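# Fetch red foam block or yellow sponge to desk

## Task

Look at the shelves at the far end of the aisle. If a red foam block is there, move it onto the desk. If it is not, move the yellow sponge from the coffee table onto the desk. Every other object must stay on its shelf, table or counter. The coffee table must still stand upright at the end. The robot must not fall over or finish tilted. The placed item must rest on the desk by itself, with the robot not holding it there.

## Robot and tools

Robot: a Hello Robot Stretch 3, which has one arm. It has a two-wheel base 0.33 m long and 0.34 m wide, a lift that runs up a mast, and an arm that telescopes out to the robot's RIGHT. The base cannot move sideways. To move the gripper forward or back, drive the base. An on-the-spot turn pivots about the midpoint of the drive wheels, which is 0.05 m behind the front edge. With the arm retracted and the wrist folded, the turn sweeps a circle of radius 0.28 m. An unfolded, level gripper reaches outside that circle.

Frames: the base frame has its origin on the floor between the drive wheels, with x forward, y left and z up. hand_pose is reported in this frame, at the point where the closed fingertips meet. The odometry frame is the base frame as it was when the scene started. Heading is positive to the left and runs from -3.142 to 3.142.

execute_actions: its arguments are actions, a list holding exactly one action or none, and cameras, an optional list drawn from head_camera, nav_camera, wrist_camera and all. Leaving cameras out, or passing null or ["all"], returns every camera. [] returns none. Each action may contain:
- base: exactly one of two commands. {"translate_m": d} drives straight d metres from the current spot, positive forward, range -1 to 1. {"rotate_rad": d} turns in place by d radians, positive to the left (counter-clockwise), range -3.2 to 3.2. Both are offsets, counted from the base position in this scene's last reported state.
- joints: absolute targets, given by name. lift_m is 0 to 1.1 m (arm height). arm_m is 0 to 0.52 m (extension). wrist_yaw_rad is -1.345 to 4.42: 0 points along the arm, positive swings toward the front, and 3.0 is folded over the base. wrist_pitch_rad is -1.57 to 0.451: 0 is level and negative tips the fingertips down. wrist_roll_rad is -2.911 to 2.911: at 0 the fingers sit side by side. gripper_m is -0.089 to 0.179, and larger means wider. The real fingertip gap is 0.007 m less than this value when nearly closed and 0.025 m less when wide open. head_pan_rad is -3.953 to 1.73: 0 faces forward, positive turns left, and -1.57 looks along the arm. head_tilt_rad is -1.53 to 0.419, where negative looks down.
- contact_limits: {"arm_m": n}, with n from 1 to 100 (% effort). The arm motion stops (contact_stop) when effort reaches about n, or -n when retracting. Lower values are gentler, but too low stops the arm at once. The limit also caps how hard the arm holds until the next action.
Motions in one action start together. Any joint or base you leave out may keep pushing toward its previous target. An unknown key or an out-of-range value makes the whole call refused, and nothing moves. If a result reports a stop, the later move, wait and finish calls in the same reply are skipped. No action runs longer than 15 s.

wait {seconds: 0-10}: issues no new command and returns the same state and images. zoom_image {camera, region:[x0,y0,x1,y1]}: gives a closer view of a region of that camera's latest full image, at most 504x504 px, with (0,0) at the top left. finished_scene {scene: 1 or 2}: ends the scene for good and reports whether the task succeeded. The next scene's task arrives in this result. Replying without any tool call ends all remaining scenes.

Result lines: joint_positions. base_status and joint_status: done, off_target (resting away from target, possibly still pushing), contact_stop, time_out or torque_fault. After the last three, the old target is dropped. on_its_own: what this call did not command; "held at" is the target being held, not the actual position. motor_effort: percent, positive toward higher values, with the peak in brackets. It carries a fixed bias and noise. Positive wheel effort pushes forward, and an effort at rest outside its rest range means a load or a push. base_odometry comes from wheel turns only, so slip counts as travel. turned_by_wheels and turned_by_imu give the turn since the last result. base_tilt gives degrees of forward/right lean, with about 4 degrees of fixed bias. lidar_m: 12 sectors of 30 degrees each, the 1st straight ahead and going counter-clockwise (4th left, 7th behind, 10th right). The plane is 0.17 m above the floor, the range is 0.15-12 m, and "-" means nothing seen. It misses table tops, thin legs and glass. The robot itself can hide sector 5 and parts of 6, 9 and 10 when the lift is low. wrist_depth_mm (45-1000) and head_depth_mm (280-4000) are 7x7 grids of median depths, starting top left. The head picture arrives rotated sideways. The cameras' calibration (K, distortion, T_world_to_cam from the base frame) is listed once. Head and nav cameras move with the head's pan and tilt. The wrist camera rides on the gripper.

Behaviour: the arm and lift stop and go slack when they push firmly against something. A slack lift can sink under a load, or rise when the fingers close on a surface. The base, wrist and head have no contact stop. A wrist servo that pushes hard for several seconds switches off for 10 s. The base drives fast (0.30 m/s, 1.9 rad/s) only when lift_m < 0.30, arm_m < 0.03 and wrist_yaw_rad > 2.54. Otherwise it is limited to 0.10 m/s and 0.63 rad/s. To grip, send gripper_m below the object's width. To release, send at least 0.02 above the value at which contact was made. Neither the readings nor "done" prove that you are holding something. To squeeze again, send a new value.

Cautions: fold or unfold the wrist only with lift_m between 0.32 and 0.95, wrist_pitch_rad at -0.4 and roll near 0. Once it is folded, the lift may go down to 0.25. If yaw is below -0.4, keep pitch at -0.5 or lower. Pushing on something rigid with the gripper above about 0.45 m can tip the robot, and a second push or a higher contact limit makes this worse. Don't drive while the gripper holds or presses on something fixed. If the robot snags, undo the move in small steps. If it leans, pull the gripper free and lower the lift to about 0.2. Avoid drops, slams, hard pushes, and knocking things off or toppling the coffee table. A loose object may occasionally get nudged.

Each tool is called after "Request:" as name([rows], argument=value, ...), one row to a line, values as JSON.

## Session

Request:
execute_actions([
  {"joints":{"head_pan_rad":-2.0,"head_tilt_rad":-0.4}},
])

Request:
execute_actions([
  {"joints":{"head_pan_rad":1.2,"head_tilt_rad":-0.4}},
], cameras=["nav_camera"])

Scene clock: 1.47 s.
base_odometry: x=+0.000 y=+0.000 heading=+0.000 (m, m, rad; odometry frame)
turned_by_wheels: +0.000 (rad since the last result)
turned_by_imu: +0.000 (rad since the last result)
base_tilt: forward=+0.7 right=+0.8 (deg)
lidar_m: 1.50 1.64 1.26 1.24 1.59 2.26 2.24 1.52 1.35 1.65 1.36 1.52
head_depth_mm: 1586 1745 1843 2012 2018 1644 1347 / 1534 1682 1337 1988 2123 1646 1361 / 1495 1630 1357 1510 1917 1656 1358 / 1470 1576 1377 1857 1986 1658 1365 / 1423 1523 1400 1792 1940 1668 1374 / 1383 1482 1425 1020 1886 1682 1375 / 1346 1437 1452 1022 1821 1701 1383
base_status: not commanded
joint_positions: lift_m=+0.303 arm_m=+0.002 wrist_yaw_rad=+2.807 wrist_pitch_rad=-0.439 wrist_roll_rad=-0.018 gripper_m=+0.037 head_pan_rad=-1.993 head_tilt_rad=-0.395
joint_status: all done
motor_effort: left_wheel=+0(1) right_wheel=-1(1) lift_m=+24(24) arm_m=+0(0) wrist_yaw_rad=+0(1) wrist_pitch_rad=+4(4) wrist_roll_rad=+0(0) gripper_m=-1(0) head_pan_rad=-3(30) head_tilt_rad=-2(18) (%)
hand_pose: x=+0.0515 y=+0.0628 z=+0.3113 quat_wxyz=(+0.267, +0.700, +0.040, +0.661) (m; base frame)
wrist_depth_mm: - - - - - - - / - - - - - - - / - - 990 955 980 - 969 / 722 768 747 756 776 754 760 / 609 - 620 613 641 621 610 / 528 - - 515 - 519 526 / 457 - - 452 447 446 446
pictures: head_camera (sideways: a quarter turn clockwise sets it upright), nav_camera (sideways: a quarter turn counterclockwise sets it upright), wrist_camera
camera_calibration (this result's frames):
head_camera: T_world_to_cam=[[0.177773, 0.364998, -0.913878, 1.21146], [0.920723, -0.389506, 0.0235381, -0.0293491], [-0.347369, -0.845613, -0.405306, 0.487927], [0, 0, 0, 1]] pos_world=[-0.0188512, -0.0410136, 1.30557]
nav_camera: T_world_to_cam=[[-0.169257, -0.306038, 0.936853, -1.1747], [-0.899685, 0.436078, -0.0200903, 0.0839857], [-0.402392, -0.846272, -0.349147, 0.420733], [0, 0, 0, 1]] pos_world=[0.0460345, -0.0400716, 1.2491]
wrist_camera: T_world_to_cam=[[0.964429, -0.263391, 0.0224116, -0.0364573], [-0.136738, -0.569636, -0.810443, 0.327078], [0.22623, 0.77855, -0.585389, 0.28473], [0, 0, 0, 1]] pos_world=[0.01547, -0.0449633, 0.432573]
Images, in order (width x height): head_camera 896x504, nav_camera 672x504, wrist_camera 644x364.

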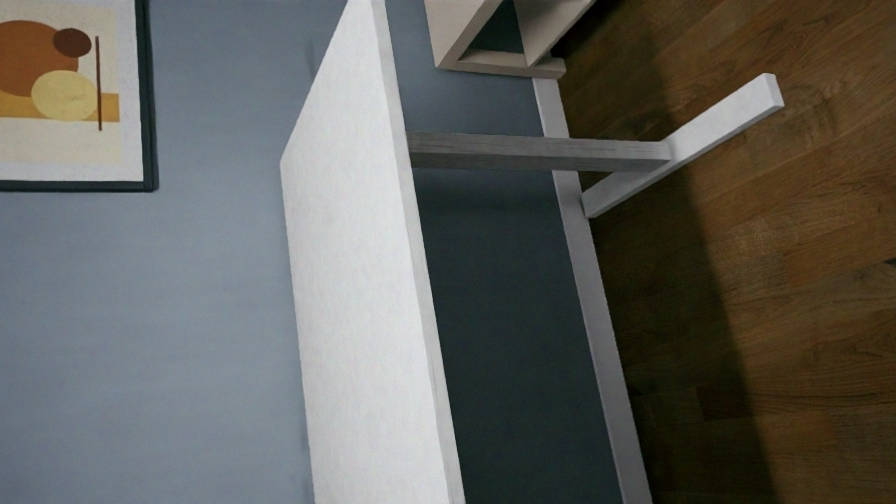

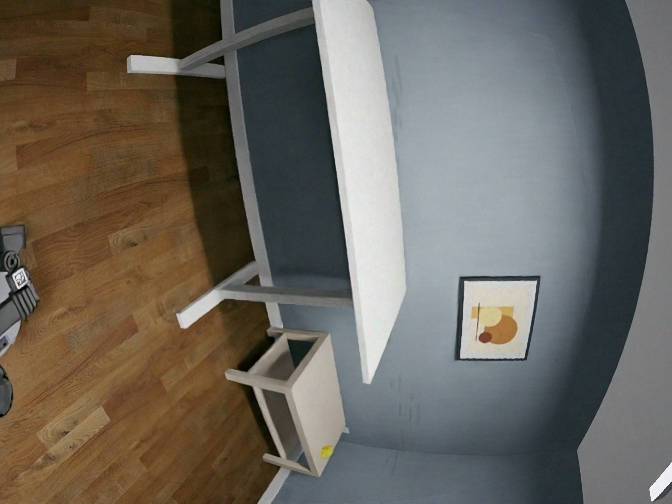

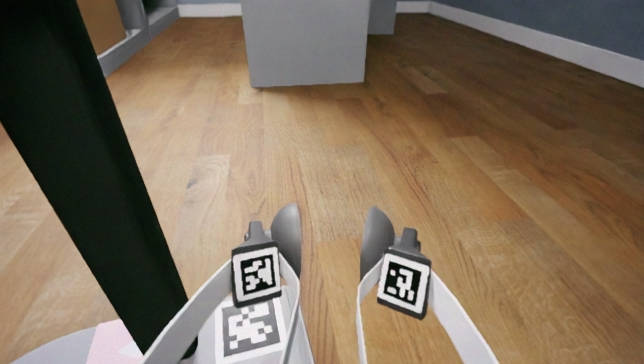

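Scene clock: 3.40 s.
base_odometry: x=+0.000 y=+0.000 heading=+0.000 (m, m, rad; odometry frame)
turned_by_wheels: +0.000 (rad since the last result)
turned_by_imu: +0.000 (rad since the last result)
base_tilt: forward=+0.6 right=+0.7 (deg)
lidar_m: 1.50 1.64 1.26 1.24 1.60 2.27 2.24 1.52 1.35 1.66 1.36 1.52
head_depth_mm: 2462 2562 2688 2701 2107 1641 1350 / 2846 3059 3242 2938 2113 1643 1357 / 1976 2159 2349 2530 2131 1654 1365 / 1074 1155 1252 1365 1494 1623 1357 / 1048 1131 1216 1324 1448 1575 1369 / 1023 1098 1185 1279 1421 1578 1375 / 1001 1087 2865 2928 2187 1694 1382
base_status: not commanded
joint_positions: lift_m=+0.303 arm_m=+0.002 wrist_yaw_rad=+2.807 wrist_pitch_rad=-0.439 wrist_roll_rad=-0.018 gripper_m=+0.037 head_pan_rad=+1.193 head_tilt_rad=-0.395
joint_status: all done
motor_effort: left_wheel=+0(0) right_wheel=-1(1) lift_m=+23(24) arm_m=+0(0) wrist_yaw_rad=+1(1) wrist_pitch_rad=+4(4) wrist_roll_rad=+0(0) gripper_m=+1(1) head_pan_rad=+3(30) head_tilt_rad=-1(0) (%)
hand_pose: x=+0.0515 y=+0.0628 z=+0.3113 quat_wxyz=(+0.267, +0.700, +0.040, +0.661) (m; base frame)
wrist_depth_mm: - - - - - - - / - - - - - - - / - 997 967 994 - 983 992 / 712 735 747 743 771 770 780 / 610 - 627 625 635 608 619 / 522 - - 517 - 516 523 / 462 - - 442 442 450 449
pictures: nav_camera (sideways: a quarter turn counterclockwise sets it upright)
camera_calibration (this result's frames):
nav_camera: T_world_to_cam=[[0.155654, 0.313188, 0.936849, -1.17668], [0.917972, -0.396135, -0.0200899, 0.0728975], [0.364827, 0.863128, -0.349158, 0.416067], [0, 0, 0, 1]] pos_world=[-0.0355564, 0.0382781, 1.2491]
Images, in order (width x height): nav_camera 672x504.

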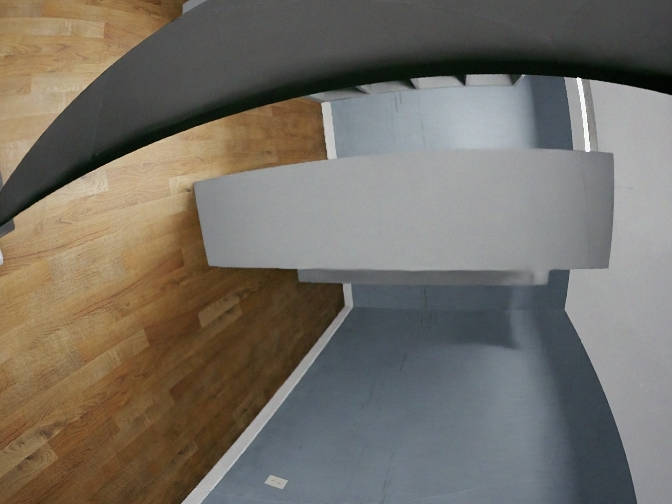

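Request:
execute_actions([
  {"base":{"rotate_rad":1.6},"joints":{"head_pan_rad":0,"head_tilt_rad":-0.4,"lift_m":0.25}},
], cameras=["nav_camera"])

Scene clock: 8.00 s.
base_odometry: x=+0.000 y=+0.000 heading=+1.600 (m, m, rad; odometry frame)
turned_by_wheels: +1.600 (rad since the last result)
turned_by_imu: +1.611 (rad since the last result)
base_tilt: forward=+0.7 right=+0.9 (deg)
lidar_m: 1.24 1.41 2.27 2.24 1.52 1.35 1.66 1.36 1.52 1.50 1.66 1.25
head_depth_mm: 1001 1074 1165 1268 1386 1514 1349 / 1013 1094 1182 1289 1417 1546 1354 / 2588 2779 3007 2670 1968 1590 1360 / 2666 2868 3125 3005 2134 1663 1362 / 2652 2848 3011 2591 2152 1673 1368 / 1847 1978 2178 2054 1874 1671 1371 / 1439 1466 1416 1465 1581 1671 1383
base_status: done
joint_positions: lift_m=+0.250 arm_m=+0.002 wrist_yaw_rad=+2.807 wrist_pitch_rad=-0.440 wrist_roll_rad=-0.018 gripper_m=+0.037 head_pan_rad=+0.007 head_tilt_rad=-0.396
joint_status: all done
motor_effort: left_wheel=-1(6) right_wheel=+1(12) lift_m=+18(20) arm_m=+0(1) wrist_yaw_rad=+1(0) wrist_pitch_rad=+4(4) wrist_roll_rad=+0(0) gripper_m=+0(0) head_pan_rad=-2(31) head_tilt_rad=-2(2) (%)
hand_pose: x=+0.0515 y=+0.0626 z=+0.2581 quat_wxyz=(+0.267, +0.700, +0.040, +0.661) (m; base frame)
wrist_depth_mm: - - - - - - - / - - - - - - - / - 864 852 849 847 887 896 / 615 659 644 661 657 659 667 / 535 - 549 535 563 538 537 / 476 - - 447 - 454 459 / - - - 394 389 397 393
pictures: nav_camera (sideways: a quarter turn counterclockwise sets it upright)
camera_calibration (this result's frames):
nav_camera: T_world_to_cam=[[0.349406, -0.0265866, 0.936594, -1.17753], [-0.0222624, -0.999551, -0.0200685, 0.0786051], [0.936707, -0.0138388, -0.349841, 0.413468], [0, 0, 0, 1]] pos_world=[0.0258858, 0.0529852, 1.24909]
Images, in order (width x height): nav_camera 672x504.

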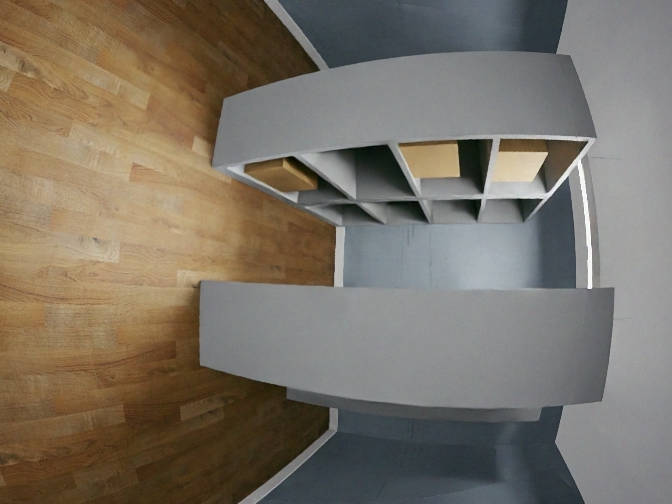

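Request:
execute_actions([
  {"base":{"rotate_rad":0.25}},
], cameras=[])

Request:
execute_actions([
  {"base":{"translate_m":0.8}},
], cameras=[])

Request:
execute_actions([
  {"base":{"rotate_rad":-0.35},"joints":{"head_tilt_rad":-0.6}},
], cameras=["nav_camera"])

Scene clock: 11.97 s.
base_odometry: x=+0.000 y=+0.000 heading=+1.850 (m, m, rad; odometry frame)
turned_by_wheels: +0.250 (rad since the last result)
turned_by_imu: +0.252 (rad since the last result)
base_tilt: forward=+0.7 right=+0.7 (deg)
lidar_m: 1.41 1.56 2.23 2.20 1.35 1.65 1.36 1.63 1.50 1.54 1.92 1.24
head_depth_mm: 2573 2738 2950 2906 1963 1509 1346 / 2609 2809 3033 2967 2121 1657 1352 / 1930 2089 2283 2490 2135 1656 1356 / 1593 1631 2273 1988 1926 1664 1367 / 1209 1311 1409 1528 1693 1666 1368 / 1215 1321 1456 1614 1805 1683 1381 / 1273 1394 1538 2779 2188 1694 1386
base_status: done
joint_positions: lift_m=+0.250 arm_m=+0.002 wrist_yaw_rad=+2.807 wrist_pitch_rad=-0.440 wrist_roll_rad=-0.018 gripper_m=+0.037 head_pan_rad=+0.007 head_tilt_rad=-0.396
joint_status: not commanded
motor_effort: left_wheel=-1(6) right_wheel=+1(9) lift_m=+17(17) arm_m=+0(0) wrist_yaw_rad=+1(0) wrist_pitch_rad=+4(4) wrist_roll_rad=+0(0) gripper_m=+0(0) head_pan_rad=-1(4) head_tilt_rad=-2(1) (%)
hand_pose: x=+0.0515 y=+0.0626 z=+0.2581 quat_wxyz=(+0.267, +0.700, +0.040, +0.661) (m; base frame)
wrist_depth_mm: - - - - - - - / - - - - - - - / - 854 877 864 843 877 875 / 649 668 662 652 665 662 665 / 525 - 548 541 559 545 535 / 465 - - 452 - 456 454 / - - - 398 394 395 391
pictures: none
No camera images: the call's "cameras" was empty. Leave "cameras" out to get every camera's image.

Scene clock: 16.33 s.
base_odometry: x=-0.220 y=+0.769 heading=+1.850 (m, m, rad; odometry frame)
turned_by_wheels: +0.000 (rad since the last result)
turned_by_imu: -0.002 (rad since the last result)
base_tilt: forward=+0.7 right=+0.7 (deg)
lidar_m: 0.62 0.63 1.94 1.95 1.99 1.98 2.15 1.97 1.83 0.84 0.56 0.91
head_depth_mm: 1934 2085 2239 2437 2095 1646 1347 / 1910 2086 2269 2442 2110 1639 1353 / 1193 1292 1368 1520 1687 1609 1364 / 1225 931 936 1566 1268 1222 1252 / 1182 774 748 780 1280 960 916 / 920 645 590 632 691 773 896 / 487 524 579 644 727 834 973
base_status: done
joint_positions: lift_m=+0.250 arm_m=+0.002 wrist_yaw_rad=+2.807 wrist_pitch_rad=-0.440 wrist_roll_rad=-0.018 gripper_m=+0.037 head_pan_rad=+0.007 head_tilt_rad=-0.396
joint_status: not commanded
motor_effort: left_wheel=-1(6) right_wheel=+0(10) lift_m=+18(17) arm_m=-1(0) wrist_yaw_rad=+1(0) wrist_pitch_rad=+4(4) wrist_roll_rad=+0(0) gripper_m=+0(0) head_pan_rad=-2(3) head_tilt_rad=-1(2) (%)
hand_pose: x=+0.0515 y=+0.0626 z=+0.2580 quat_wxyz=(+0.267, +0.700, +0.040, +0.661) (m; base frame)
wrist_depth_mm: - - - - - - 646 / - - - - - - 638 / - 844 860 872 890 869 614 / 631 667 656 671 665 668 619 / 541 - 533 546 567 546 544 / 470 - - 450 - 462 459 / - - - 391 392 389 393
pictures: none
No camera images: the call's "cameras" was empty. Leave "cameras" out to get every camera's image.

Scene clock: 17.67 s.
base_odometry: x=-0.220 y=+0.769 heading=+1.500 (m, m, rad; odometry frame)
turned_by_wheels: -0.350 (rad since the last result)
turned_by_imu: -0.354 (rad since the last result)
base_tilt: forward=+0.8 right=+0.7 (deg)
lidar_m: 1.19 0.62 0.74 1.94 2.03 1.98 1.99 2.15 1.88 1.82 0.69 0.56
head_depth_mm: 1137 1074 1068 1053 1024 1234 1007 / 1967 2163 2363 1639 1556 1364 1206 / 2009 2227 2503 2127 1698 1413 1209 / 2016 2245 2516 2151 1713 1423 1216 / 1985 2201 2464 2095 1717 1428 1219 / 1900 1366 1488 1442 1394 1336 1207 / 1165 1019 1463 1298 1056 1126 1063
base_status: done
joint_positions: lift_m=+0.250 arm_m=+0.002 wrist_yaw_rad=+2.807 wrist_pitch_rad=-0.440 wrist_roll_rad=-0.018 gripper_m=+0.037 head_pan_rad=+0.007 head_tilt_rad=-0.593
joint_status: all done
motor_effort: left_wheel=+1(7) right_wheel=-3(8) lift_m=+18(18) arm_m=+0(0) wrist_yaw_rad=+1(1) wrist_pitch_rad=+4(4) wrist_roll_rad=+0(0) gripper_m=+0(0) head_pan_rad=-2(2) head_tilt_rad=-3(13) (%)
hand_pose: x=+0.0515 y=+0.0626 z=+0.2580 quat_wxyz=(+0.267, +0.700, +0.040, +0.661) (m; base frame)
wrist_depth_mm: - - - - - 600 498 / - - - - 981 620 595 / - 849 845 853 843 628 651 / 617 651 640 688 647 624 650 / 529 - 553 539 568 545 544 / 466 - - 454 - 455 452 / - - - 393 396 395 396
pictures: nav_camera (sideways: a quarter turn counterclockwise sets it upright)
camera_calibration (this result's frames):
nav_camera: T_world_to_cam=[[0.526037, -0.0254268, 0.850081, -1.06574], [-0.0258053, -0.99957, -0.0139297, 0.0706302], [0.85007, -0.014609, -0.526467, 0.643832], [0, 0, 0, 1]] pos_world=[0.015141, 0.0529072, 1.24591]
Images, in order (width x height): nav_camera 672x504.

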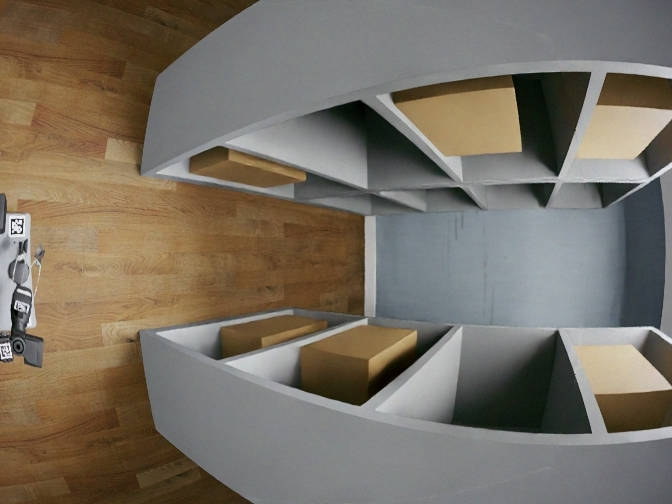

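Request:
execute_actions([
  {"base":{"rotate_rad":-0.04}},
], cameras=[])

Request:
execute_actions([
  {"base":{"translate_m":0.9}},
], cameras=["nav_camera"])

Scene clock: 20.47 s.
base_odometry: x=-0.220 y=+0.769 heading=+1.460 (m, m, rad; odometry frame)
turned_by_wheels: -0.040 (rad since the last result)
turned_by_imu: -0.040 (rad since the last result)
base_tilt: forward=+0.6 right=+0.7 (deg)
lidar_m: 1.02 0.62 0.71 1.93 2.01 1.98 1.98 2.16 1.88 1.82 0.71 0.56
head_depth_mm: 1150 1000 974 1026 988 864 1011 / 1190 1319 1315 1337 1393 1350 1181 / 2012 2223 2506 2136 1699 1409 1209 / 2013 2236 2509 2154 1709 1422 1217 / 2005 2216 2463 2160 1733 1429 1218 / 1936 2146 1548 1687 1556 1385 1217 / 1186 1221 1447 1295 1099 1144 1066
base_status: done
joint_positions: lift_m=+0.250 arm_m=+0.002 wrist_yaw_rad=+2.807 wrist_pitch_rad=-0.440 wrist_roll_rad=-0.018 gripper_m=+0.037 head_pan_rad=+0.007 head_tilt_rad=-0.593
joint_status: not commanded
motor_effort: left_wheel=+1(7) right_wheel=-2(11) lift_m=+18(18) arm_m=+0(0) wrist_yaw_rad=+1(1) wrist_pitch_rad=+4(4) wrist_roll_rad=+0(0) gripper_m=-1(0) head_pan_rad=-1(2) head_tilt_rad=-2(2) (%)
hand_pose: x=+0.0515 y=+0.0626 z=+0.2580 quat_wxyz=(+0.267, +0.700, +0.040, +0.661) (m; base frame)
wrist_depth_mm: - - - - 854 571 571 / - - - - 866 605 639 / - 884 850 853 779 642 664 / 628 653 663 658 655 648 667 / 532 - 543 554 565 548 537 / 462 - - 456 - 454 452 / - - - 388 396 391 392
pictures: none
No camera images: the call's "cameras" was empty. Leave "cameras" out to get every camera's image.

Scene clock: 25.17 s.
base_odometry: x=-0.121 y=+1.664 heading=+1.460 (m, m, rad; odometry frame)
turned_by_wheels: +0.000 (rad since the last result)
turned_by_imu: -0.002 (rad since the last result)
base_tilt: forward=+0.6 right=+0.8 (deg)
lidar_m: 1.46 0.60 0.40 0.39 0.40 0.52 2.86 0.43 0.51 0.26 0.27 0.37
head_depth_mm: 1230 1366 1546 1762 1672 1311 937 / 1233 1373 1537 1767 1687 1405 1209 / 1228 1365 1541 1769 1698 1414 1210 / 1227 1367 1531 1768 1711 1422 1216 / 1228 1366 1540 1768 1712 1430 1219 / 1227 1367 1509 1702 1645 1397 1229 / 1203 1253 1489 1288 1126 1329 1036
base_status: done
joint_positions: lift_m=+0.250 arm_m=+0.002 wrist_yaw_rad=+2.807 wrist_pitch_rad=-0.440 wrist_roll_rad=-0.018 gripper_m=+0.037 head_pan_rad=+0.007 head_tilt_rad=-0.593
joint_status: not commanded
motor_effort: left_wheel=+2(9) right_wheel=-3(5) lift_m=+18(17) arm_m=-1(0) wrist_yaw_rad=+0(1) wrist_pitch_rad=+4(4) wrist_roll_rad=+0(0) gripper_m=+0(1) head_pan_rad=-3(2) head_tilt_rad=-2(2) (%)
hand_pose: x=+0.0515 y=+0.0626 z=+0.2580 quat_wxyz=(+0.267, +0.700, +0.040, +0.661) (m; base frame)
wrist_depth_mm: - 360 385 414 691 541 - / - 392 417 453 757 564 896 / - 433 469 502 705 617 710 / 506 471 493 528 575 644 681 / 453 - 518 538 559 545 544 / 461 - - 449 - 455 459 / - - - 394 392 390 401
pictures: nav_camera (sideways: a quarter turn counterclockwise sets it upright)
camera_calibration (this result's frames):
nav_camera: T_world_to_cam=[[0.526733, -0.0254264, 0.849651, -1.06519], [-0.0258249, -0.99957, -0.0139029, 0.0705955], [0.849638, -0.014619, -0.527163, 0.64474], [0, 0, 0, 1]] pos_world=[0.0150956, 0.0529068, 1.2459]
Images, in order (width x height): nav_camera 672x504.

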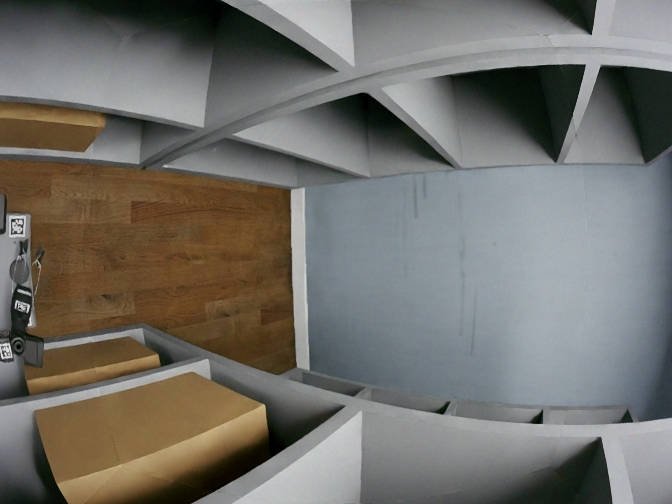

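Close to the right; steer left slightly.

Request:
execute_actions([
  {"base":{"rotate_rad":0.1}},
], cameras=[])

Request:
execute_actions([
  {"base":{"translate_m":0.8},"joints":{"head_pan_rad":-1.3,"head_tilt_rad":-0.6}},
], cameras=["nav_camera"])

Request:
execute_actions([
  {"joints":{"head_pan_rad":1.0}},
], cameras=["nav_camera"])

Scene clock: 28.53 s.
base_odometry: x=-0.121 y=+1.664 heading=+1.560 (m, m, rad; odometry frame)
turned_by_wheels: +0.100 (rad since the last result)
turned_by_imu: +0.101 (rad since the last result)
base_tilt: forward=+0.7 right=+0.7 (deg)
lidar_m: 1.46 0.60 0.39 0.39 0.41 2.83 3.00 0.43 0.56 0.26 0.28 0.41
head_depth_mm: 1205 1330 1501 1715 1683 1396 1177 / 1213 1343 1519 1733 1684 1407 1209 / 1223 1361 1531 1757 1696 1414 1210 / 1236 1372 1548 1784 1709 1418 1217 / 1247 1387 1541 1763 1669 1426 1218 / 1219 1288 1509 1331 1535 1366 1177 / 1228 1091 1523 1297 1018 884 1027
base_status: done
joint_positions: lift_m=+0.250 arm_m=+0.002 wrist_yaw_rad=+2.807 wrist_pitch_rad=-0.440 wrist_roll_rad=-0.018 gripper_m=+0.037 head_pan_rad=+0.007 head_tilt_rad=-0.593
joint_status: not commanded
motor_effort: left_wheel=+0(5) right_wheel=+1(7) lift_m=+17(18) arm_m=-1(1) wrist_yaw_rad=+2(1) wrist_pitch_rad=+4(4) wrist_roll_rad=+0(0) gripper_m=+1(1) head_pan_rad=-3(1) head_tilt_rad=-2(3) (%)
hand_pose: x=+0.0515 y=+0.0626 z=+0.2580 quat_wxyz=(+0.267, +0.700, +0.040, +0.661) (m; base frame)
wrist_depth_mm: - 369 389 404 424 611 459 / - 396 419 445 469 622 511 / - 434 450 479 623 614 591 / 505 484 501 524 559 608 618 / 472 - 524 531 562 541 547 / 464 - - 457 - 451 456 / - - - 391 391 392 394
pictures: none
No camera images: the call's "cameras" was empty. Leave "cameras" out to get every camera's image.

Scene clock: 32.90 s.
base_odometry: x=-0.112 y=+2.464 heading=+1.560 (m, m, rad; odometry frame)
turned_by_wheels: +0.000 (rad since the last result)
turned_by_imu: -0.002 (rad since the last result)
base_tilt: forward=+0.6 right=+0.7 (deg)
lidar_m: 0.67 0.68 0.76 0.64 0.41 0.64 1.20 0.42 0.44 1.22 0.87 0.68
head_depth_mm: 996 995 1222 1233 1052 1315 1201 / 1028 1005 1270 1244 1092 1328 1204 / 1064 958 1330 1254 1470 1351 1214 / 1103 1039 1394 1265 1524 1387 1218 / 1113 1059 1320 1270 1514 1419 1223 / 965 983 1080 1177 1310 1379 1225 / 832 897 970 1058 1123 1202 1200
base_status: done
joint_positions: lift_m=+0.250 arm_m=+0.002 wrist_yaw_rad=+2.807 wrist_pitch_rad=-0.440 wrist_roll_rad=-0.018 gripper_m=+0.037 head_pan_rad=-1.293 head_tilt_rad=-0.594
joint_status: all done
motor_effort: left_wheel=+0(7) right_wheel=+0(9) lift_m=+18(18) arm_m=+0(0) wrist_yaw_rad=+1(1) wrist_pitch_rad=+4(4) wrist_roll_rad=+0(0) gripper_m=-1(0) head_pan_rad=-2(30) head_tilt_rad=-2(2) (%)
hand_pose: x=+0.0515 y=+0.0626 z=+0.2580 quat_wxyz=(+0.267, +0.700, +0.040, +0.661) (m; base frame)
wrist_depth_mm: - 663 712 727 764 790 567 / - 684 761 784 830 806 591 / - 659 679 693 702 694 597 / 356 520 519 533 528 525 545 / 399 - 447 479 495 517 537 / 433 - - 454 - 458 462 / - - - 395 389 391 395
pictures: nav_camera (sideways: a quarter turn counterclockwise sets it upright)
camera_calibration (this result's frames):
nav_camera: T_world_to_cam=[[0.116507, -0.514501, 0.849538, -1.06254], [-0.970026, -0.242603, -0.0138959, 0.076346], [0.21325, -0.822455, -0.527344, 0.648857], [0, 0, 0, 1]] pos_world=[0.0594812, 0.00550204, 1.2459]
Images, in order (width x height): nav_camera 672x504.

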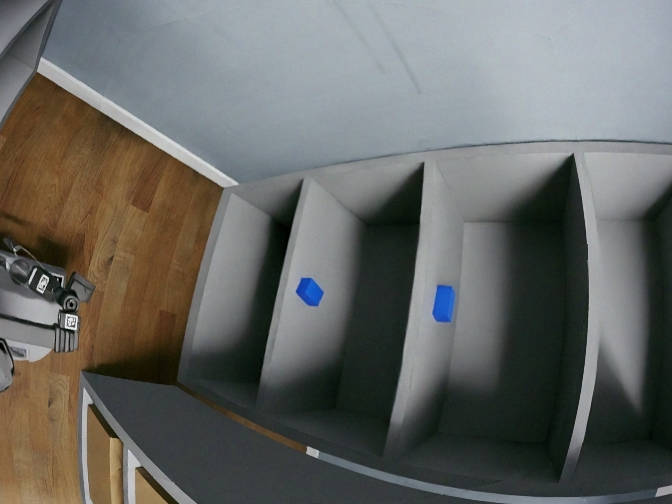

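Scene clock: 34.47 s.
base_odometry: x=-0.112 y=+2.464 heading=+1.560 (m, m, rad; odometry frame)
turned_by_wheels: +0.000 (rad since the last result)
turned_by_imu: +0.000 (rad since the last result)
base_tilt: forward=+0.7 right=+0.7 (deg)
lidar_m: 0.67 0.68 0.76 0.64 0.41 0.64 1.20 0.42 0.44 1.22 0.87 0.68
head_depth_mm: 713 766 661 495 958 826 1130 / 769 840 665 498 963 827 1090 / 733 817 673 500 919 833 742 / 697 773 680 505 426 836 715 / 664 731 688 509 410 839 717 / 633 695 693 512 406 823 722 / 605 661 695 517 409 787 723
base_status: not commanded
joint_positions: lift_m=+0.250 arm_m=+0.002 wrist_yaw_rad=+2.807 wrist_pitch_rad=-0.440 wrist_roll_rad=-0.018 gripper_m=+0.037 head_pan_rad=+0.993 head_tilt_rad=-0.594
joint_status: all done
motor_effort: left_wheel=+0(0) right_wheel=+1(0) lift_m=+17(17) arm_m=-1(0) wrist_yaw_rad=+1(1) wrist_pitch_rad=+4(4) wrist_roll_rad=+0(0) gripper_m=+0(0) head_pan_rad=+3(31) head_tilt_rad=-2(1) (%)
hand_pose: x=+0.0515 y=+0.0626 z=+0.2580 quat_wxyz=(+0.267, +0.700, +0.040, +0.661) (m; base frame)
wrist_depth_mm: - 670 721 730 802 787 573 / - 681 767 799 858 819 580 / - 637 678 681 694 686 597 / 353 530 527 525 522 528 548 / 397 - 447 479 503 519 538 / 438 - - 457 - 456 462 / - - - 389 391 390 396
pictures: nav_camera (sideways: a quarter turn counterclockwise sets it upright)
camera_calibration (this result's frames):
nav_camera: T_world_to_cam=[[0.312138, 0.42527, 0.849538, -1.06373], [0.81912, -0.573454, -0.0138959, 0.0654322], [0.481262, 0.700211, -0.527344, 0.647222], [0, 0, 0, 1]] pos_world=[-0.03305, 0.0367029, 1.2459]
Images, in order (width x height): nav_camera 672x504.

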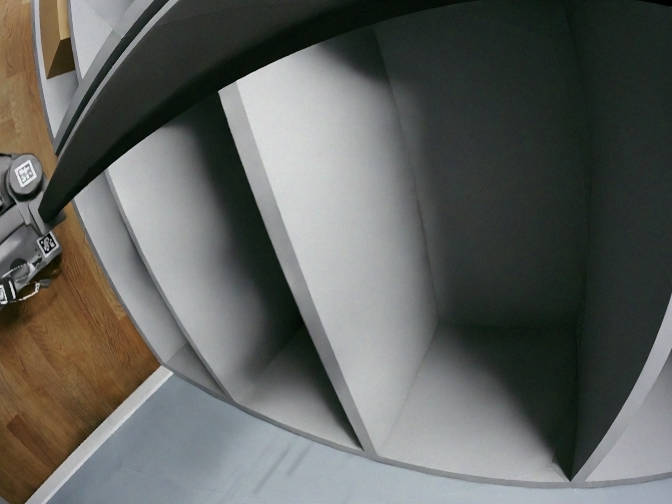

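Request:
execute_actions([
  {"joints":{"head_pan_rad":-1.7,"head_tilt_rad":-0.1,"lift_m":0.9,"wrist_pitch_rad":-0.4,"wrist_yaw_rad":3.0}},
], cameras=["nav_camera"])

Request:
execute_actions([
  {"joints":{"head_pan_rad":1.7,"lift_m":1.1,"wrist_pitch_rad":0.3,"wrist_yaw_rad":0.0}},
], cameras=["nav_camera","wrist_camera"])

Request:
execute_actions([
  {"joints":{"wrist_yaw_rad":3.1}},
], cameras=["wrist_camera"])

Scene clock: 45.43 s.
base_odometry: x=-0.112 y=+2.464 heading=+1.560 (m, m, rad; odometry frame)
turned_by_wheels: +0.000 (rad since the last result)
turned_by_imu: +0.000 (rad since the last result)
base_tilt: forward=+0.6 right=+0.8 (deg)
lidar_m: 0.67 0.68 0.76 0.64 0.41 0.64 1.20 0.42 0.44 1.22 0.87 0.68
head_depth_mm: 682 710 727 743 764 793 826 / 885 824 930 953 845 1007 986 / 1095 1116 1158 1203 915 1270 1065 / 1093 1115 1159 1197 924 1269 1067 / 1092 1118 1157 1197 932 1271 1071 / 1091 1112 1157 1193 872 1265 1079 / 1089 1111 1152 1188 884 1271 1082
base_status: not commanded
joint_positions: lift_m=+0.900 arm_m=+0.002 wrist_yaw_rad=+2.998 wrist_pitch_rad=-0.418 wrist_roll_rad=-0.018 gripper_m=+0.037 head_pan_rad=-1.693 head_tilt_rad=-0.112
joint_status: all done
motor_effort: left_wheel=-1(0) right_wheel=+0(0) lift_m=+29(31) arm_m=+0(1) wrist_yaw_rad=+3(2) wrist_pitch_rad=+5(7) wrist_roll_rad=+0(0) gripper_m=+0(0) head_pan_rad=-3(30) head_tilt_rad=+4(22) (%)
hand_pose: x=+0.0109 y=+0.0754 z=+0.9124 quat_wxyz=(+0.196, +0.694, +0.099, +0.686) (m; base frame)
wrist_depth_mm: 311 - 313 309 311 313 315 / 340 333 784 775 805 781 736 / 384 369 863 852 852 860 723 / 822 416 875 912 890 894 745 / 719 467 - 728 754 732 690 / 604 547 - 609 - 619 618 / 705 829 645 964 974 948 707
pictures: nav_camera (sideways: a quarter turn counterclockwise sets it upright)
camera_calibration (this result's frames):
nav_camera: T_world_to_cam=[[-0.0377898, -0.0692696, 0.996882, -1.25401], [-0.989172, 0.144166, -0.02748, 0.0941609], [-0.141813, -0.987126, -0.0739675, 0.0609691], [0, 0, 0, 1]] pos_world=[0.0543988, -0.0402553, 1.2572]
Images, in order (width x height): nav_camera 672x504.

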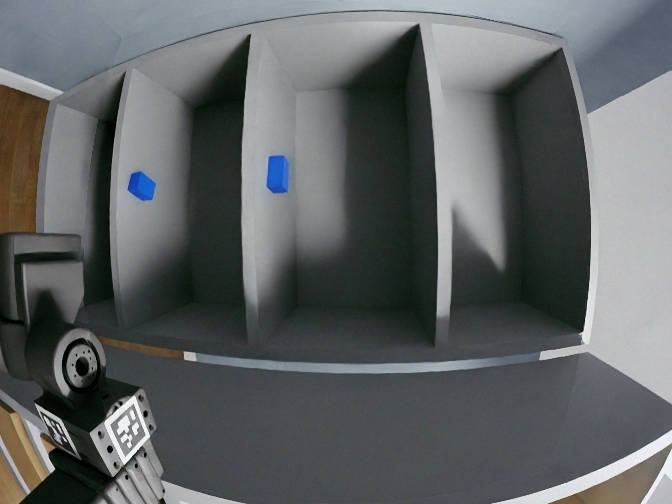

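Scene clock: 48.07 s.
base_odometry: x=-0.112 y=+2.464 heading=+1.560 (m, m, rad; odometry frame)
turned_by_wheels: +0.000 (rad since the last result)
turned_by_imu: +0.000 (rad since the last result)
base_tilt: forward=+0.8 right=+0.7 (deg)
lidar_m: 0.67 0.68 0.76 0.64 0.41 0.64 1.20 0.42 0.44 1.22 0.87 0.68
head_depth_mm: 297 469 658 679 699 590 440 / 294 461 673 696 719 593 441 / - 454 689 711 737 595 443 / - 448 708 731 751 600 445 / - 442 659 682 687 591 447 / - - - - - 527 449 / - - - - - - -
base_status: not commanded
joint_positions: lift_m=+1.098 arm_m=+0.002 wrist_yaw_rad=+0.003 wrist_pitch_rad=+0.280 wrist_roll_rad=-0.018 gripper_m=+0.037 head_pan_rad=+1.693 head_tilt_rad=-0.112
joint_status: all done
joint sent to its limit — the command would take lift_m past its upper limit, so that joint was sent only as far as its limit.
motor_effort: left_wheel=+0(0) right_wheel=+1(0) lift_m=+30(34) arm_m=+0(0) wrist_yaw_rad=-2(2) wrist_pitch_rad=+6(7) wrist_roll_rad=+0(0) gripper_m=+0(1) head_pan_rad=+3(30) head_tilt_rad=+4(4) (%)
hand_pose: x=-0.0207 y=-0.3996 z=+1.2845 quat_wxyz=(+0.707, -0.098, -0.694, +0.098) (m; base frame)
wrist_depth_mm: 668 895 - - 931 652 409 / 659 880 - - - 648 401 / 629 665 619 593 840 522 400 / 657 834 - - 943 581 399 / 651 901 - 999 962 569 391 / 668 911 - 975 - 552 393 / 661 786 726 844 852 499 389
pictures: nav_camera (sideways: a quarter turn counterclockwise sets it upright), wrist_camera
camera_calibration (this result's frames):
nav_camera: T_world_to_cam=[[0.0199331, 0.0762911, 0.996886, -1.25437], [0.994687, 0.0992062, -0.0274813, 0.0820611], [-0.100994, 0.992138, -0.0739083, 0.0606431], [0, 0, 0, 1]] pos_world=[-0.0504971, 0.0273899, 1.2572]
wrist_camera: T_world_to_cam=[[-0.997323, -0.0393544, 0.0616241, -0.111875], [-0.0576722, -0.0946861, -0.993835, 1.26955], [0.0449467, -0.994729, 0.092163, -0.351954], [0, 0, 0, 1]] pos_world=[-0.0225391, -0.234293, 1.30105]
Images, in order (width x height): nav_camera 672x504, wrist_camera 644x364.

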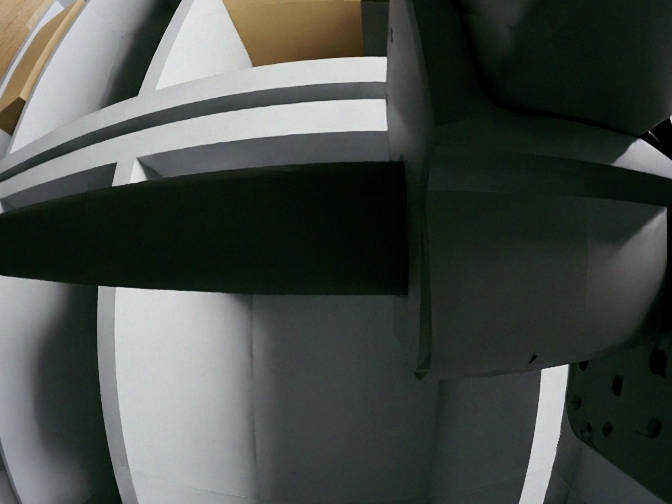

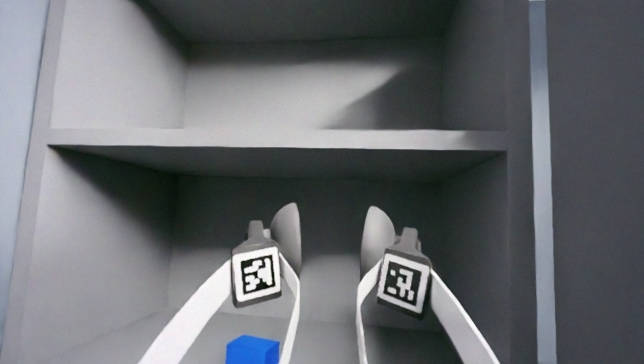

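Scene clock: 51.30 s.
base_odometry: x=-0.112 y=+2.464 heading=+1.560 (m, m, rad; odometry frame)
turned_by_wheels: +0.000 (rad since the last result)
turned_by_imu: +0.000 (rad since the last result)
base_tilt: forward=+0.6 right=+0.7 (deg)
lidar_m: 0.67 0.69 0.76 0.64 0.41 0.64 1.20 0.42 0.44 1.23 0.87 0.68
head_depth_mm: - 358 660 673 686 673 484 / - 372 675 690 704 678 487 / - 367 692 708 721 682 488 / - 384 710 725 740 685 489 / - 380 646 687 685 631 492 / - - - - - - 469 / - - - - - - -
base_status: not commanded
joint_positions: lift_m=+1.098 arm_m=+0.002 wrist_yaw_rad=+2.419 wrist_pitch_rad=+0.280 wrist_roll_rad=-0.021 gripper_m=+0.037 head_pan_rad=+1.699 head_tilt_rad=-0.045
joint_status: wrist_yaw_rad off_target (ended at +2.419, target +3.100)
on_its_own: wrist_yaw_rad is held at +2.450, not at your +3.100, by its stall guard, which is still easing
motor_effort: left_wheel=+0(1) right_wheel=+1(1) lift_m=+30(29) arm_m=-4(4) wrist_yaw_rad=+24(85) wrist_pitch_rad=+6(8) wrist_roll_rad=+2(3) gripper_m=+5(14) head_pan_rad=+0(11) head_tilt_rad=-17(25) (%)
hand_pose: x=+0.1460 y=+0.0428 z=+1.2845 quat_wxyz=(+0.159, +0.613, -0.338, +0.697) (m; base frame)
wrist_depth_mm: 676 743 852 954 777 648 523 / 307 345 849 929 784 634 511 / - 489 467 494 659 625 520 / - 720 807 958 697 612 499 / - 725 823 918 681 615 502 / - 717 800 936 - 596 489 / - 701 811 844 694 572 485
pictures: wrist_camera
ARM HIT: the arm struck itself hard.
camera_calibration (this result's frames):
wrist_camera: T_world_to_cam=[[0.7715, -0.632901, 0.0649944, -0.165362], [0.108584, 0.0303245, -0.993625, 1.2912], [0.626895, 0.773638, 0.0921183, -0.0798797], [0, 0, 0, 1]] pos_world=[0.037449, -0.0820148, 1.30108]
Images, in order (width x height): wrist_camera 644x364.

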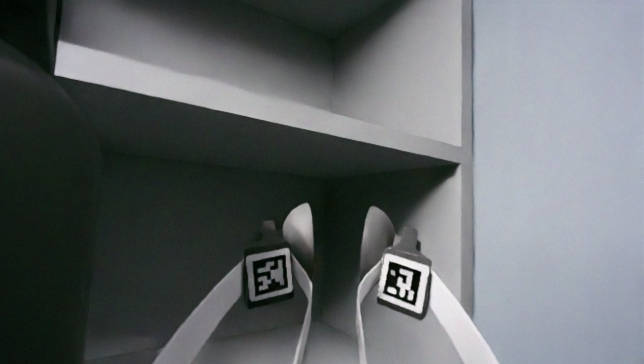

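Request:
execute_actions([
  {"joints":{"wrist_yaw_rad":1.6,"lift_m":0.9,"wrist_pitch_rad":-0.4,"wrist_roll_rad":0,"head_pan_rad":-1.57,"head_tilt_rad":-0.4}},
], cameras=[])

Request:
execute_actions([
  {"joints":{"wrist_yaw_rad":3.0}},
], cameras=[])

Request:
execute_actions([
  {"base":{"rotate_rad":3.1},"joints":{"lift_m":0.28}},
], cameras=["nav_camera"])

Scene clock: 60.13 s.
base_odometry: x=-0.112 y=+2.464 heading=+1.560 (m, m, rad; odometry frame)
turned_by_wheels: +0.000 (rad since the last result)
turned_by_imu: +0.000 (rad since the last result)
base_tilt: forward=+0.7 right=+0.7 (deg)
lidar_m: 0.67 0.69 0.76 0.64 0.41 0.64 1.20 0.42 0.44 1.22 0.87 0.68
head_depth_mm: 986 1051 982 868 1035 976 1135 / 1005 1082 1134 1281 1254 1040 1345 / 1019 1095 1148 1297 1258 1083 1350 / 1027 1104 1162 1314 1266 1088 1285 / 1034 1123 1172 1329 1277 1063 1291 / 1045 1131 1184 1350 1287 1105 1292 / 1059 1145 1202 1280 1287 1110 1299
base_status: not commanded
joint_positions: lift_m=+0.900 arm_m=+0.002 wrist_yaw_rad=+1.603 wrist_pitch_rad=-0.414 wrist_roll_rad=-0.004 gripper_m=+0.037 head_pan_rad=-1.563 head_tilt_rad=-0.395
joint_status: all done
motor_effort: left_wheel=+0(1) right_wheel=+1(1) lift_m=+17(24) arm_m=-4(4) wrist_yaw_rad=-1(3) wrist_pitch_rad=+4(4) wrist_roll_rad=+2(2) gripper_m=-1(1) head_pan_rad=-2(29) head_tilt_rad=-1(19) (%)
hand_pose: x=+0.2034 y=-0.1399 z=+0.9138 quat_wxyz=(+0.587, +0.597, -0.376, +0.397) (m; base frame)
wrist_depth_mm: 444 570 560 542 514 485 456 / 613 604 621 577 569 526 502 / 677 664 673 636 598 567 544 / 779 751 747 690 675 629 589 / 730 733 841 778 722 682 651 / 612 658 947 890 - 784 715 / 524 - - - 958 832 791
pictures: none
No camera images: the call's "cameras" was empty. Leave "cameras" out to get every camera's image.

Scene clock: 61.83 s.
base_odometry: x=-0.112 y=+2.464 heading=+1.560 (m, m, rad; odometry frame)
turned_by_wheels: +0.000 (rad since the last result)
turned_by_imu: +0.000 (rad since the last result)
base_tilt: forward=+0.7 right=+0.7 (deg)
lidar_m: 0.67 0.68 0.76 0.64 0.41 0.64 1.20 0.42 0.44 1.22 0.87 0.68
head_depth_mm: 985 1049 982 868 1036 977 1131 / 1007 1086 1135 1280 1255 1043 1276 / 1015 1095 1141 1296 1263 1078 1278 / 1027 1108 1158 1311 1270 1091 1299 / 1038 1118 1175 1329 1276 1063 1321 / 1047 1134 1187 1354 1287 1101 1295 / 1060 1147 1202 1288 1284 1112 1298
base_status: not commanded
joint_positions: lift_m=+0.900 arm_m=+0.002 wrist_yaw_rad=+2.997 wrist_pitch_rad=-0.414 wrist_roll_rad=-0.003 gripper_m=+0.037 head_pan_rad=-1.563 head_tilt_rad=-0.395
joint_status: all done
motor_effort: left_wheel=+0(1) right_wheel=+1(1) lift_m=+17(17) arm_m=-3(4) wrist_yaw_rad=+3(4) wrist_pitch_rad=+4(4) wrist_roll_rad=+1(2) gripper_m=+1(0) head_pan_rad=-2(1) head_tilt_rad=-1(1) (%)
hand_pose: x=+0.0111 y=+0.0756 z=+0.9138 quat_wxyz=(+0.195, +0.700, +0.096, +0.681) (m; base frame)
wrist_depth_mm: 308 - 316 315 315 313 319 / 339 338 767 791 781 784 747 / 376 360 840 853 886 852 724 / 843 413 915 912 925 899 726 / 726 470 - 730 751 726 704 / 609 530 - 605 - 605 599 / 686 591 630 965 978 933 695
pictures: none
No camera images: the call's "cameras" was empty. Leave "cameras" out to get every camera's image.

Scene clock: 68.30 s.
base_odometry: x=-0.112 y=+2.464 heading=-1.623 (m, m, rad; odometry frame)
turned_by_wheels: +3.100 (rad since the last result)
turned_by_imu: +3.140 (rad since the last result)
base_tilt: forward=+0.8 right=+0.8 (deg)
lidar_m: 1.20 0.42 0.42 1.07 0.90 0.69 0.67 0.68 0.77 0.71 0.37 0.64
head_depth_mm: 597 644 698 705 507 395 741 / 601 648 702 713 509 397 743 / 606 653 707 719 513 398 747 / 610 656 711 725 516 401 767 / 614 661 717 732 520 403 770 / 618 660 704 682 523 405 680 / 540 538 536 535 506 407 508
base_status: done
joint_positions: lift_m=+0.280 arm_m=+0.002 wrist_yaw_rad=+2.998 wrist_pitch_rad=-0.414 wrist_roll_rad=-0.003 gripper_m=+0.037 head_pan_rad=-1.563 head_tilt_rad=-0.395
joint_status: all done
motor_effort: left_wheel=-1(4) right_wheel=+2(7) lift_m=+18(19) arm_m=-4(4) wrist_yaw_rad=+2(2) wrist_pitch_rad=+4(4) wrist_roll_rad=+1(1) gripper_m=+0(0) head_pan_rad=-2(2) head_tilt_rad=-2(2) (%)
hand_pose: x=+0.0110 y=+0.0756 z=+0.2938 quat_wxyz=(+0.195, +0.699, +0.096, +0.681) (m; base frame)
wrist_depth_mm: 766 - - - 803 476 350 / 804 944 - - 820 481 386 / 833 892 877 863 869 482 431 / 755 752 770 770 710 484 477 / 608 615 - 603 631 507 507 / 508 530 - 526 - 506 496 / 447 - - - 433 429 427
pictures: nav_camera (sideways: a quarter turn counterclockwise sets it upright)
camera_calibration (this result's frames):
nav_camera: T_world_to_cam=[[-0.0263901, -0.348965, 0.936764, -1.17545], [-0.999563, 0.0216803, -0.0200828, 0.0845853], [-0.0133011, -0.936885, -0.349384, 0.418669], [0, 0, 0, 1]] pos_world=[0.0590968, -0.0197812, 1.2491]
Images, in order (width x height): nav_camera 672x504.

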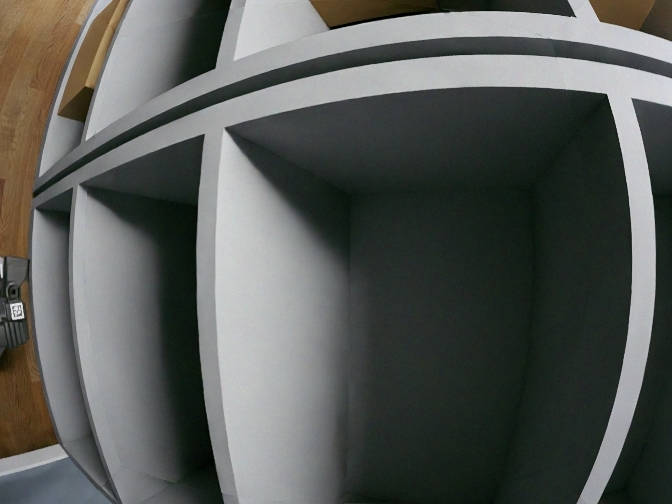

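Request:
execute_actions([
  {"joints":{"head_pan_rad":-1.3,"head_tilt_rad":-1.0}},
], cameras=["nav_camera"])

Request:
execute_actions([
  {"joints":{"head_pan_rad":1.0,"head_tilt_rad":-1.0}},
], cameras=["nav_camera"])

Scene clock: 71.50 s.
base_odometry: x=-0.112 y=+2.464 heading=-1.623 (m, m, rad; odometry frame)
turned_by_wheels: +0.000 (rad since the last result)
turned_by_imu: +0.000 (rad since the last result)
base_tilt: forward=+0.7 right=+0.7 (deg)
lidar_m: 1.20 0.42 0.42 1.07 0.90 0.69 0.67 0.69 0.77 0.71 0.37 0.64
head_depth_mm: 490 420 374 847 763 1145 1105 / 494 423 383 849 777 1151 - / 498 426 392 857 793 1172 - / 502 428 400 858 1131 1191 1112 / 472 431 546 710 948 1210 1106 / 390 415 470 639 1249 1216 1116 / 327 371 481 850 1267 1219 1117
base_status: not commanded
joint_positions: lift_m=+0.280 arm_m=+0.002 wrist_yaw_rad=+2.998 wrist_pitch_rad=-0.414 wrist_roll_rad=-0.003 gripper_m=+0.037 head_pan_rad=-1.307 head_tilt_rad=-0.987
joint_status: all done
motor_effort: left_wheel=-1(1) right_wheel=+2(1) lift_m=+17(17) arm_m=-4(3) wrist_yaw_rad=+3(3) wrist_pitch_rad=+4(4) wrist_roll_rad=+1(1) gripper_m=+0(1) head_pan_rad=+2(16) head_tilt_rad=-4(23) (%)
hand_pose: x=+0.0110 y=+0.0756 z=+0.2938 quat_wxyz=(+0.195, +0.699, +0.096, +0.681) (m; base frame)
wrist_depth_mm: 761 - - - 791 475 352 / 809 969 - - 818 462 383 / 814 893 882 903 894 475 432 / 752 764 741 742 728 479 477 / 597 605 - 600 623 521 506 / 510 528 - 526 - 503 495 / 450 - - - 437 434 432
pictures: nav_camera (sideways: a quarter turn counterclockwise sets it upright)
camera_calibration (this result's frames):
nav_camera: T_world_to_cam=[[0.183536, -0.791695, 0.582695, -0.715173], [-0.974119, -0.226034, -0.000281954, 0.0586434], [0.131932, -0.567562, -0.812691, 1.0205], [0, 0, 0, 1]] pos_world=[0.0537495, 0.0262512, 1.24609]
Images, in order (width x height): nav_camera 672x504.

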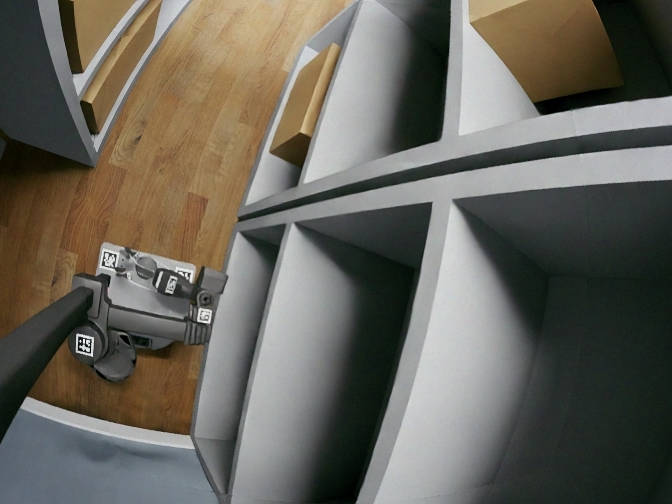

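Scene clock: 73.07 s.
base_odometry: x=-0.112 y=+2.464 heading=-1.623 (m, m, rad; odometry frame)
turned_by_wheels: +0.000 (rad since the last result)
turned_by_imu: +0.000 (rad since the last result)
base_tilt: forward=+0.7 right=+0.7 (deg)
lidar_m: 1.20 0.42 0.42 1.06 0.90 0.68 0.67 0.68 0.77 0.71 0.37 0.63
head_depth_mm: 478 666 709 1077 1304 1186 1091 / 380 455 635 851 1278 1196 1094 / 425 500 608 795 1242 1199 1112 / 504 614 786 1090 1308 1206 - / 620 795 1096 1424 1332 1213 - / 770 949 1191 1424 1341 1216 - / 856 1112 1027 1413 1341 1234 -
base_status: not commanded
joint_positions: lift_m=+0.280 arm_m=+0.002 wrist_yaw_rad=+2.998 wrist_pitch_rad=-0.414 wrist_roll_rad=-0.003 gripper_m=+0.037 head_pan_rad=+0.993 head_tilt_rad=-0.987
joint_status: all done
motor_effort: left_wheel=-1(1) right_wheel=+2(2) lift_m=+18(18) arm_m=-4(3) wrist_yaw_rad=+2(2) wrist_pitch_rad=+4(4) wrist_roll_rad=+1(1) gripper_m=+0(1) head_pan_rad=+3(31) head_tilt_rad=-5(2) (%)
hand_pose: x=+0.0110 y=+0.0756 z=+0.2938 quat_wxyz=(+0.195, +0.699, +0.096, +0.681) (m; base frame)
wrist_depth_mm: 761 - - - 782 475 350 / 798 968 - - 796 471 384 / 822 876 865 902 877 474 432 / 731 762 755 754 724 472 482 / 604 607 - 603 617 519 503 / 503 526 - 523 - 497 500 / 454 - - - 427 431 429
pictures: nav_camera (sideways: a quarter turn counterclockwise sets it upright)
camera_calibration (this result's frames):
nav_camera: T_world_to_cam=[[0.468221, 0.664528, 0.582384, -0.716505], [0.817575, -0.575822, -0.000268335, 0.0476963], [0.335171, 0.476268, -0.812914, 1.01955], [0, 0, 0, 1]] pos_world=[-0.0452347, 0.0180251, 1.2461]
Images, in order (width x height): nav_camera 672x504.

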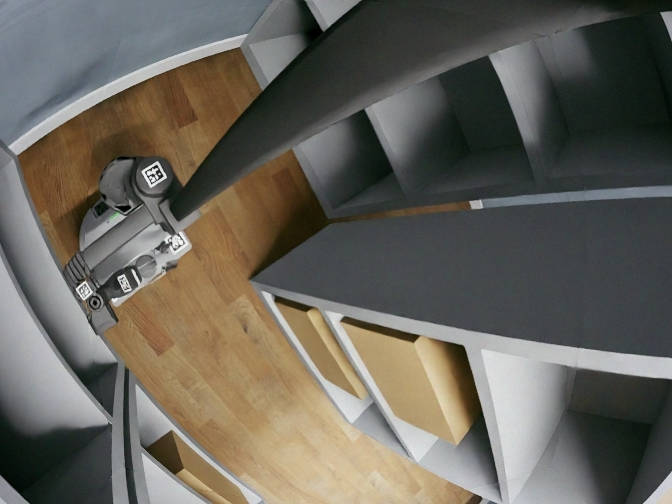

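Request:
execute_actions([
  {"base":{"rotate_rad":0.4},"joints":{"head_pan_rad":0,"head_tilt_rad":-0.6}},
], cameras=[])

Request:
execute_actions([
  {"base":{"translate_m":0.4}},
], cameras=[])

Request:
execute_actions([
  {"base":{"rotate_rad":-0.42}},
], cameras=["nav_camera"])

Scene clock: 78.07 s.
base_odometry: x=-0.112 y=+2.464 heading=-1.223 (m, m, rad; odometry frame)
turned_by_wheels: +0.400 (rad since the last result)
turned_by_imu: +0.404 (rad since the last result)
base_tilt: forward=+0.7 right=+0.6 (deg)
lidar_m: 0.51 0.42 0.80 0.99 0.71 0.67 0.68 0.79 0.75 0.37 0.39 0.97
head_depth_mm: 3451 3712 2747 2079 1666 1384 1190 / 1012 1147 2502 2017 1662 1395 1196 / 1030 988 1288 1257 1566 1365 1201 / 1078 998 773 877 947 1134 1174 / 1132 1011 670 779 747 815 975 / 1062 1027 677 545 666 654 836 / 932 956 619 454 521 686 1006
base_status: done
joint_positions: lift_m=+0.280 arm_m=+0.002 wrist_yaw_rad=+2.998 wrist_pitch_rad=-0.414 wrist_roll_rad=-0.003 gripper_m=+0.037 head_pan_rad=+0.007 head_tilt_rad=-0.606
joint_status: all done
motor_effort: left_wheel=+0(6) right_wheel=+1(9) lift_m=+17(17) arm_m=-3(3) wrist_yaw_rad=+2(3) wrist_pitch_rad=+4(4) wrist_roll_rad=+1(1) gripper_m=-1(0) head_pan_rad=-1(32) head_tilt_rad=+3(17) (%)
hand_pose: x=+0.0110 y=+0.0756 z=+0.2938 quat_wxyz=(+0.195, +0.699, +0.096, +0.681) (m; base frame)
wrist_depth_mm: 592 - - - - - 612 / 610 687 - - - - 617 / 618 736 - 908 881 808 576 / 626 721 745 753 741 740 542 / 601 607 - 595 634 595 511 / 506 529 - 527 - 500 469 / 452 - - - 431 433 421
pictures: none
No camera images: the call's "cameras" was empty. Leave "cameras" out to get every camera's image.

Scene clock: 82.17 s.
base_odometry: x=+0.024 y=+2.088 heading=-1.223 (m, m, rad; odometry frame)
turned_by_wheels: +0.001 (rad since the last result)
turned_by_imu: +0.197 (rad since the last result)
base_tilt: forward=+0.7 right=+0.8 (deg)
lidar_m: 0.22 0.18 0.15 1.15 1.01 1.00 1.06 0.47 0.46 0.53 0.78 0.45
head_depth_mm: 704 770 651 547 983 1256 1201 / 749 816 658 494 618 722 1127 / 802 874 665 496 402 537 652 / 815 886 672 500 399 348 482 / 732 798 679 504 401 333 318 / 659 713 685 508 404 335 292 / 601 645 660 511 406 337 294
base_status: done
joint_positions: lift_m=+0.280 arm_m=+0.002 wrist_yaw_rad=+2.999 wrist_pitch_rad=-0.416 wrist_roll_rad=-0.002 gripper_m=+0.037 head_pan_rad=+0.005 head_tilt_rad=-0.600
joint_status: not commanded
on_its_own: left_wheel is at rest, and its effort (+20) is outside its rest range (-18 to +18)
motor_effort: left_wheel=+20(79) right_wheel=+0(27) lift_m=+24(24) arm_m=-2(4) wrist_yaw_rad=+1(3) wrist_pitch_rad=+5(6) wrist_roll_rad=+1(1) gripper_m=+0(0) head_pan_rad=-1(2) head_tilt_rad=+0(2) (%)
hand_pose: x=+0.0106 y=+0.0756 z=+0.2930 quat_wxyz=(+0.195, +0.699, +0.097, +0.681) (m; base frame)
wrist_depth_mm: 785 - - - 171 329 443 / 829 959 - - 186 518 245 / 856 910 921 861 205 559 171 / 750 752 761 759 230 550 179 / 613 611 - 598 310 361 190 / 518 519 - - - 249 205 / 448 - - - 336 256 222
pictures: none
No camera images: the call's "cameras" was empty. Leave "cameras" out to get every camera's image.

Scene clock: 83.57 s.
base_odometry: x=+0.024 y=+2.088 heading=-1.641 (m, m, rad; odometry frame)
turned_by_wheels: -0.419 (rad since the last result)
turned_by_imu: -0.214 (rad since the last result)
base_tilt: forward=+0.7 right=+0.6 (deg)
lidar_m: 0.29 0.20 0.17 1.09 1.04 0.97 0.99 0.95 0.44 0.53 0.60 3.34
head_depth_mm: 2529 3408 2775 2087 1676 1393 1199 / 712 790 792 1032 1538 1366 1206 / 743 821 665 1028 942 891 1157 / 774 853 671 500 609 620 701 / 812 895 677 504 404 525 517 / 841 906 685 508 404 343 454 / 766 810 691 512 406 336 300
base_status: rotate_rad off_target (by the wheels' count: -0.4187 of -0.4200)
joint_positions: lift_m=+0.280 arm_m=+0.002 wrist_yaw_rad=+2.999 wrist_pitch_rad=-0.416 wrist_roll_rad=-0.002 gripper_m=+0.037 head_pan_rad=+0.005 head_tilt_rad=-0.600
joint_status: not commanded
on_its_own: left_wheel is at rest, and its effort (+43) is outside its rest range (-18 to +18)
motor_effort: left_wheel=+43(48) right_wheel=-2(11) lift_m=+24(24) arm_m=-2(2) wrist_yaw_rad=+1(2) wrist_pitch_rad=+5(5) wrist_roll_rad=+1(1) gripper_m=+0(1) head_pan_rad=-2(1) head_tilt_rad=+0(0) (%)
hand_pose: x=+0.0106 y=+0.0756 z=+0.2930 quat_wxyz=(+0.195, +0.699, +0.097, +0.681) (m; base frame)
wrist_depth_mm: 836 - - - 182 520 482 / 858 - - - 199 355 221 / 886 924 843 821 225 304 195 / 734 748 746 745 248 268 210 / 605 602 - 603 470 258 230 / 508 529 - - - 282 247 / 444 - - - 346 306 276
pictures: nav_camera (sideways: a quarter turn counterclockwise sets it upright)
camera_calibration (this result's frames):
nav_camera: T_world_to_cam=[[0.532163, -0.0262146, 0.846236, -1.06077], [-0.0274654, -0.999529, -0.0136914, 0.07033], [0.846196, -0.0159561, -0.532632, 0.651877], [0, 0, 0, 1]] pos_world=[0.0148163, 0.0528908, 1.24583]
Images, in order (width x height): nav_camera 672x504.

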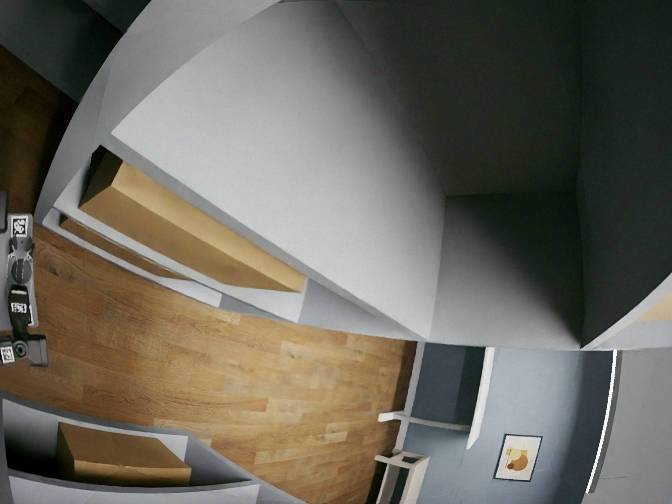

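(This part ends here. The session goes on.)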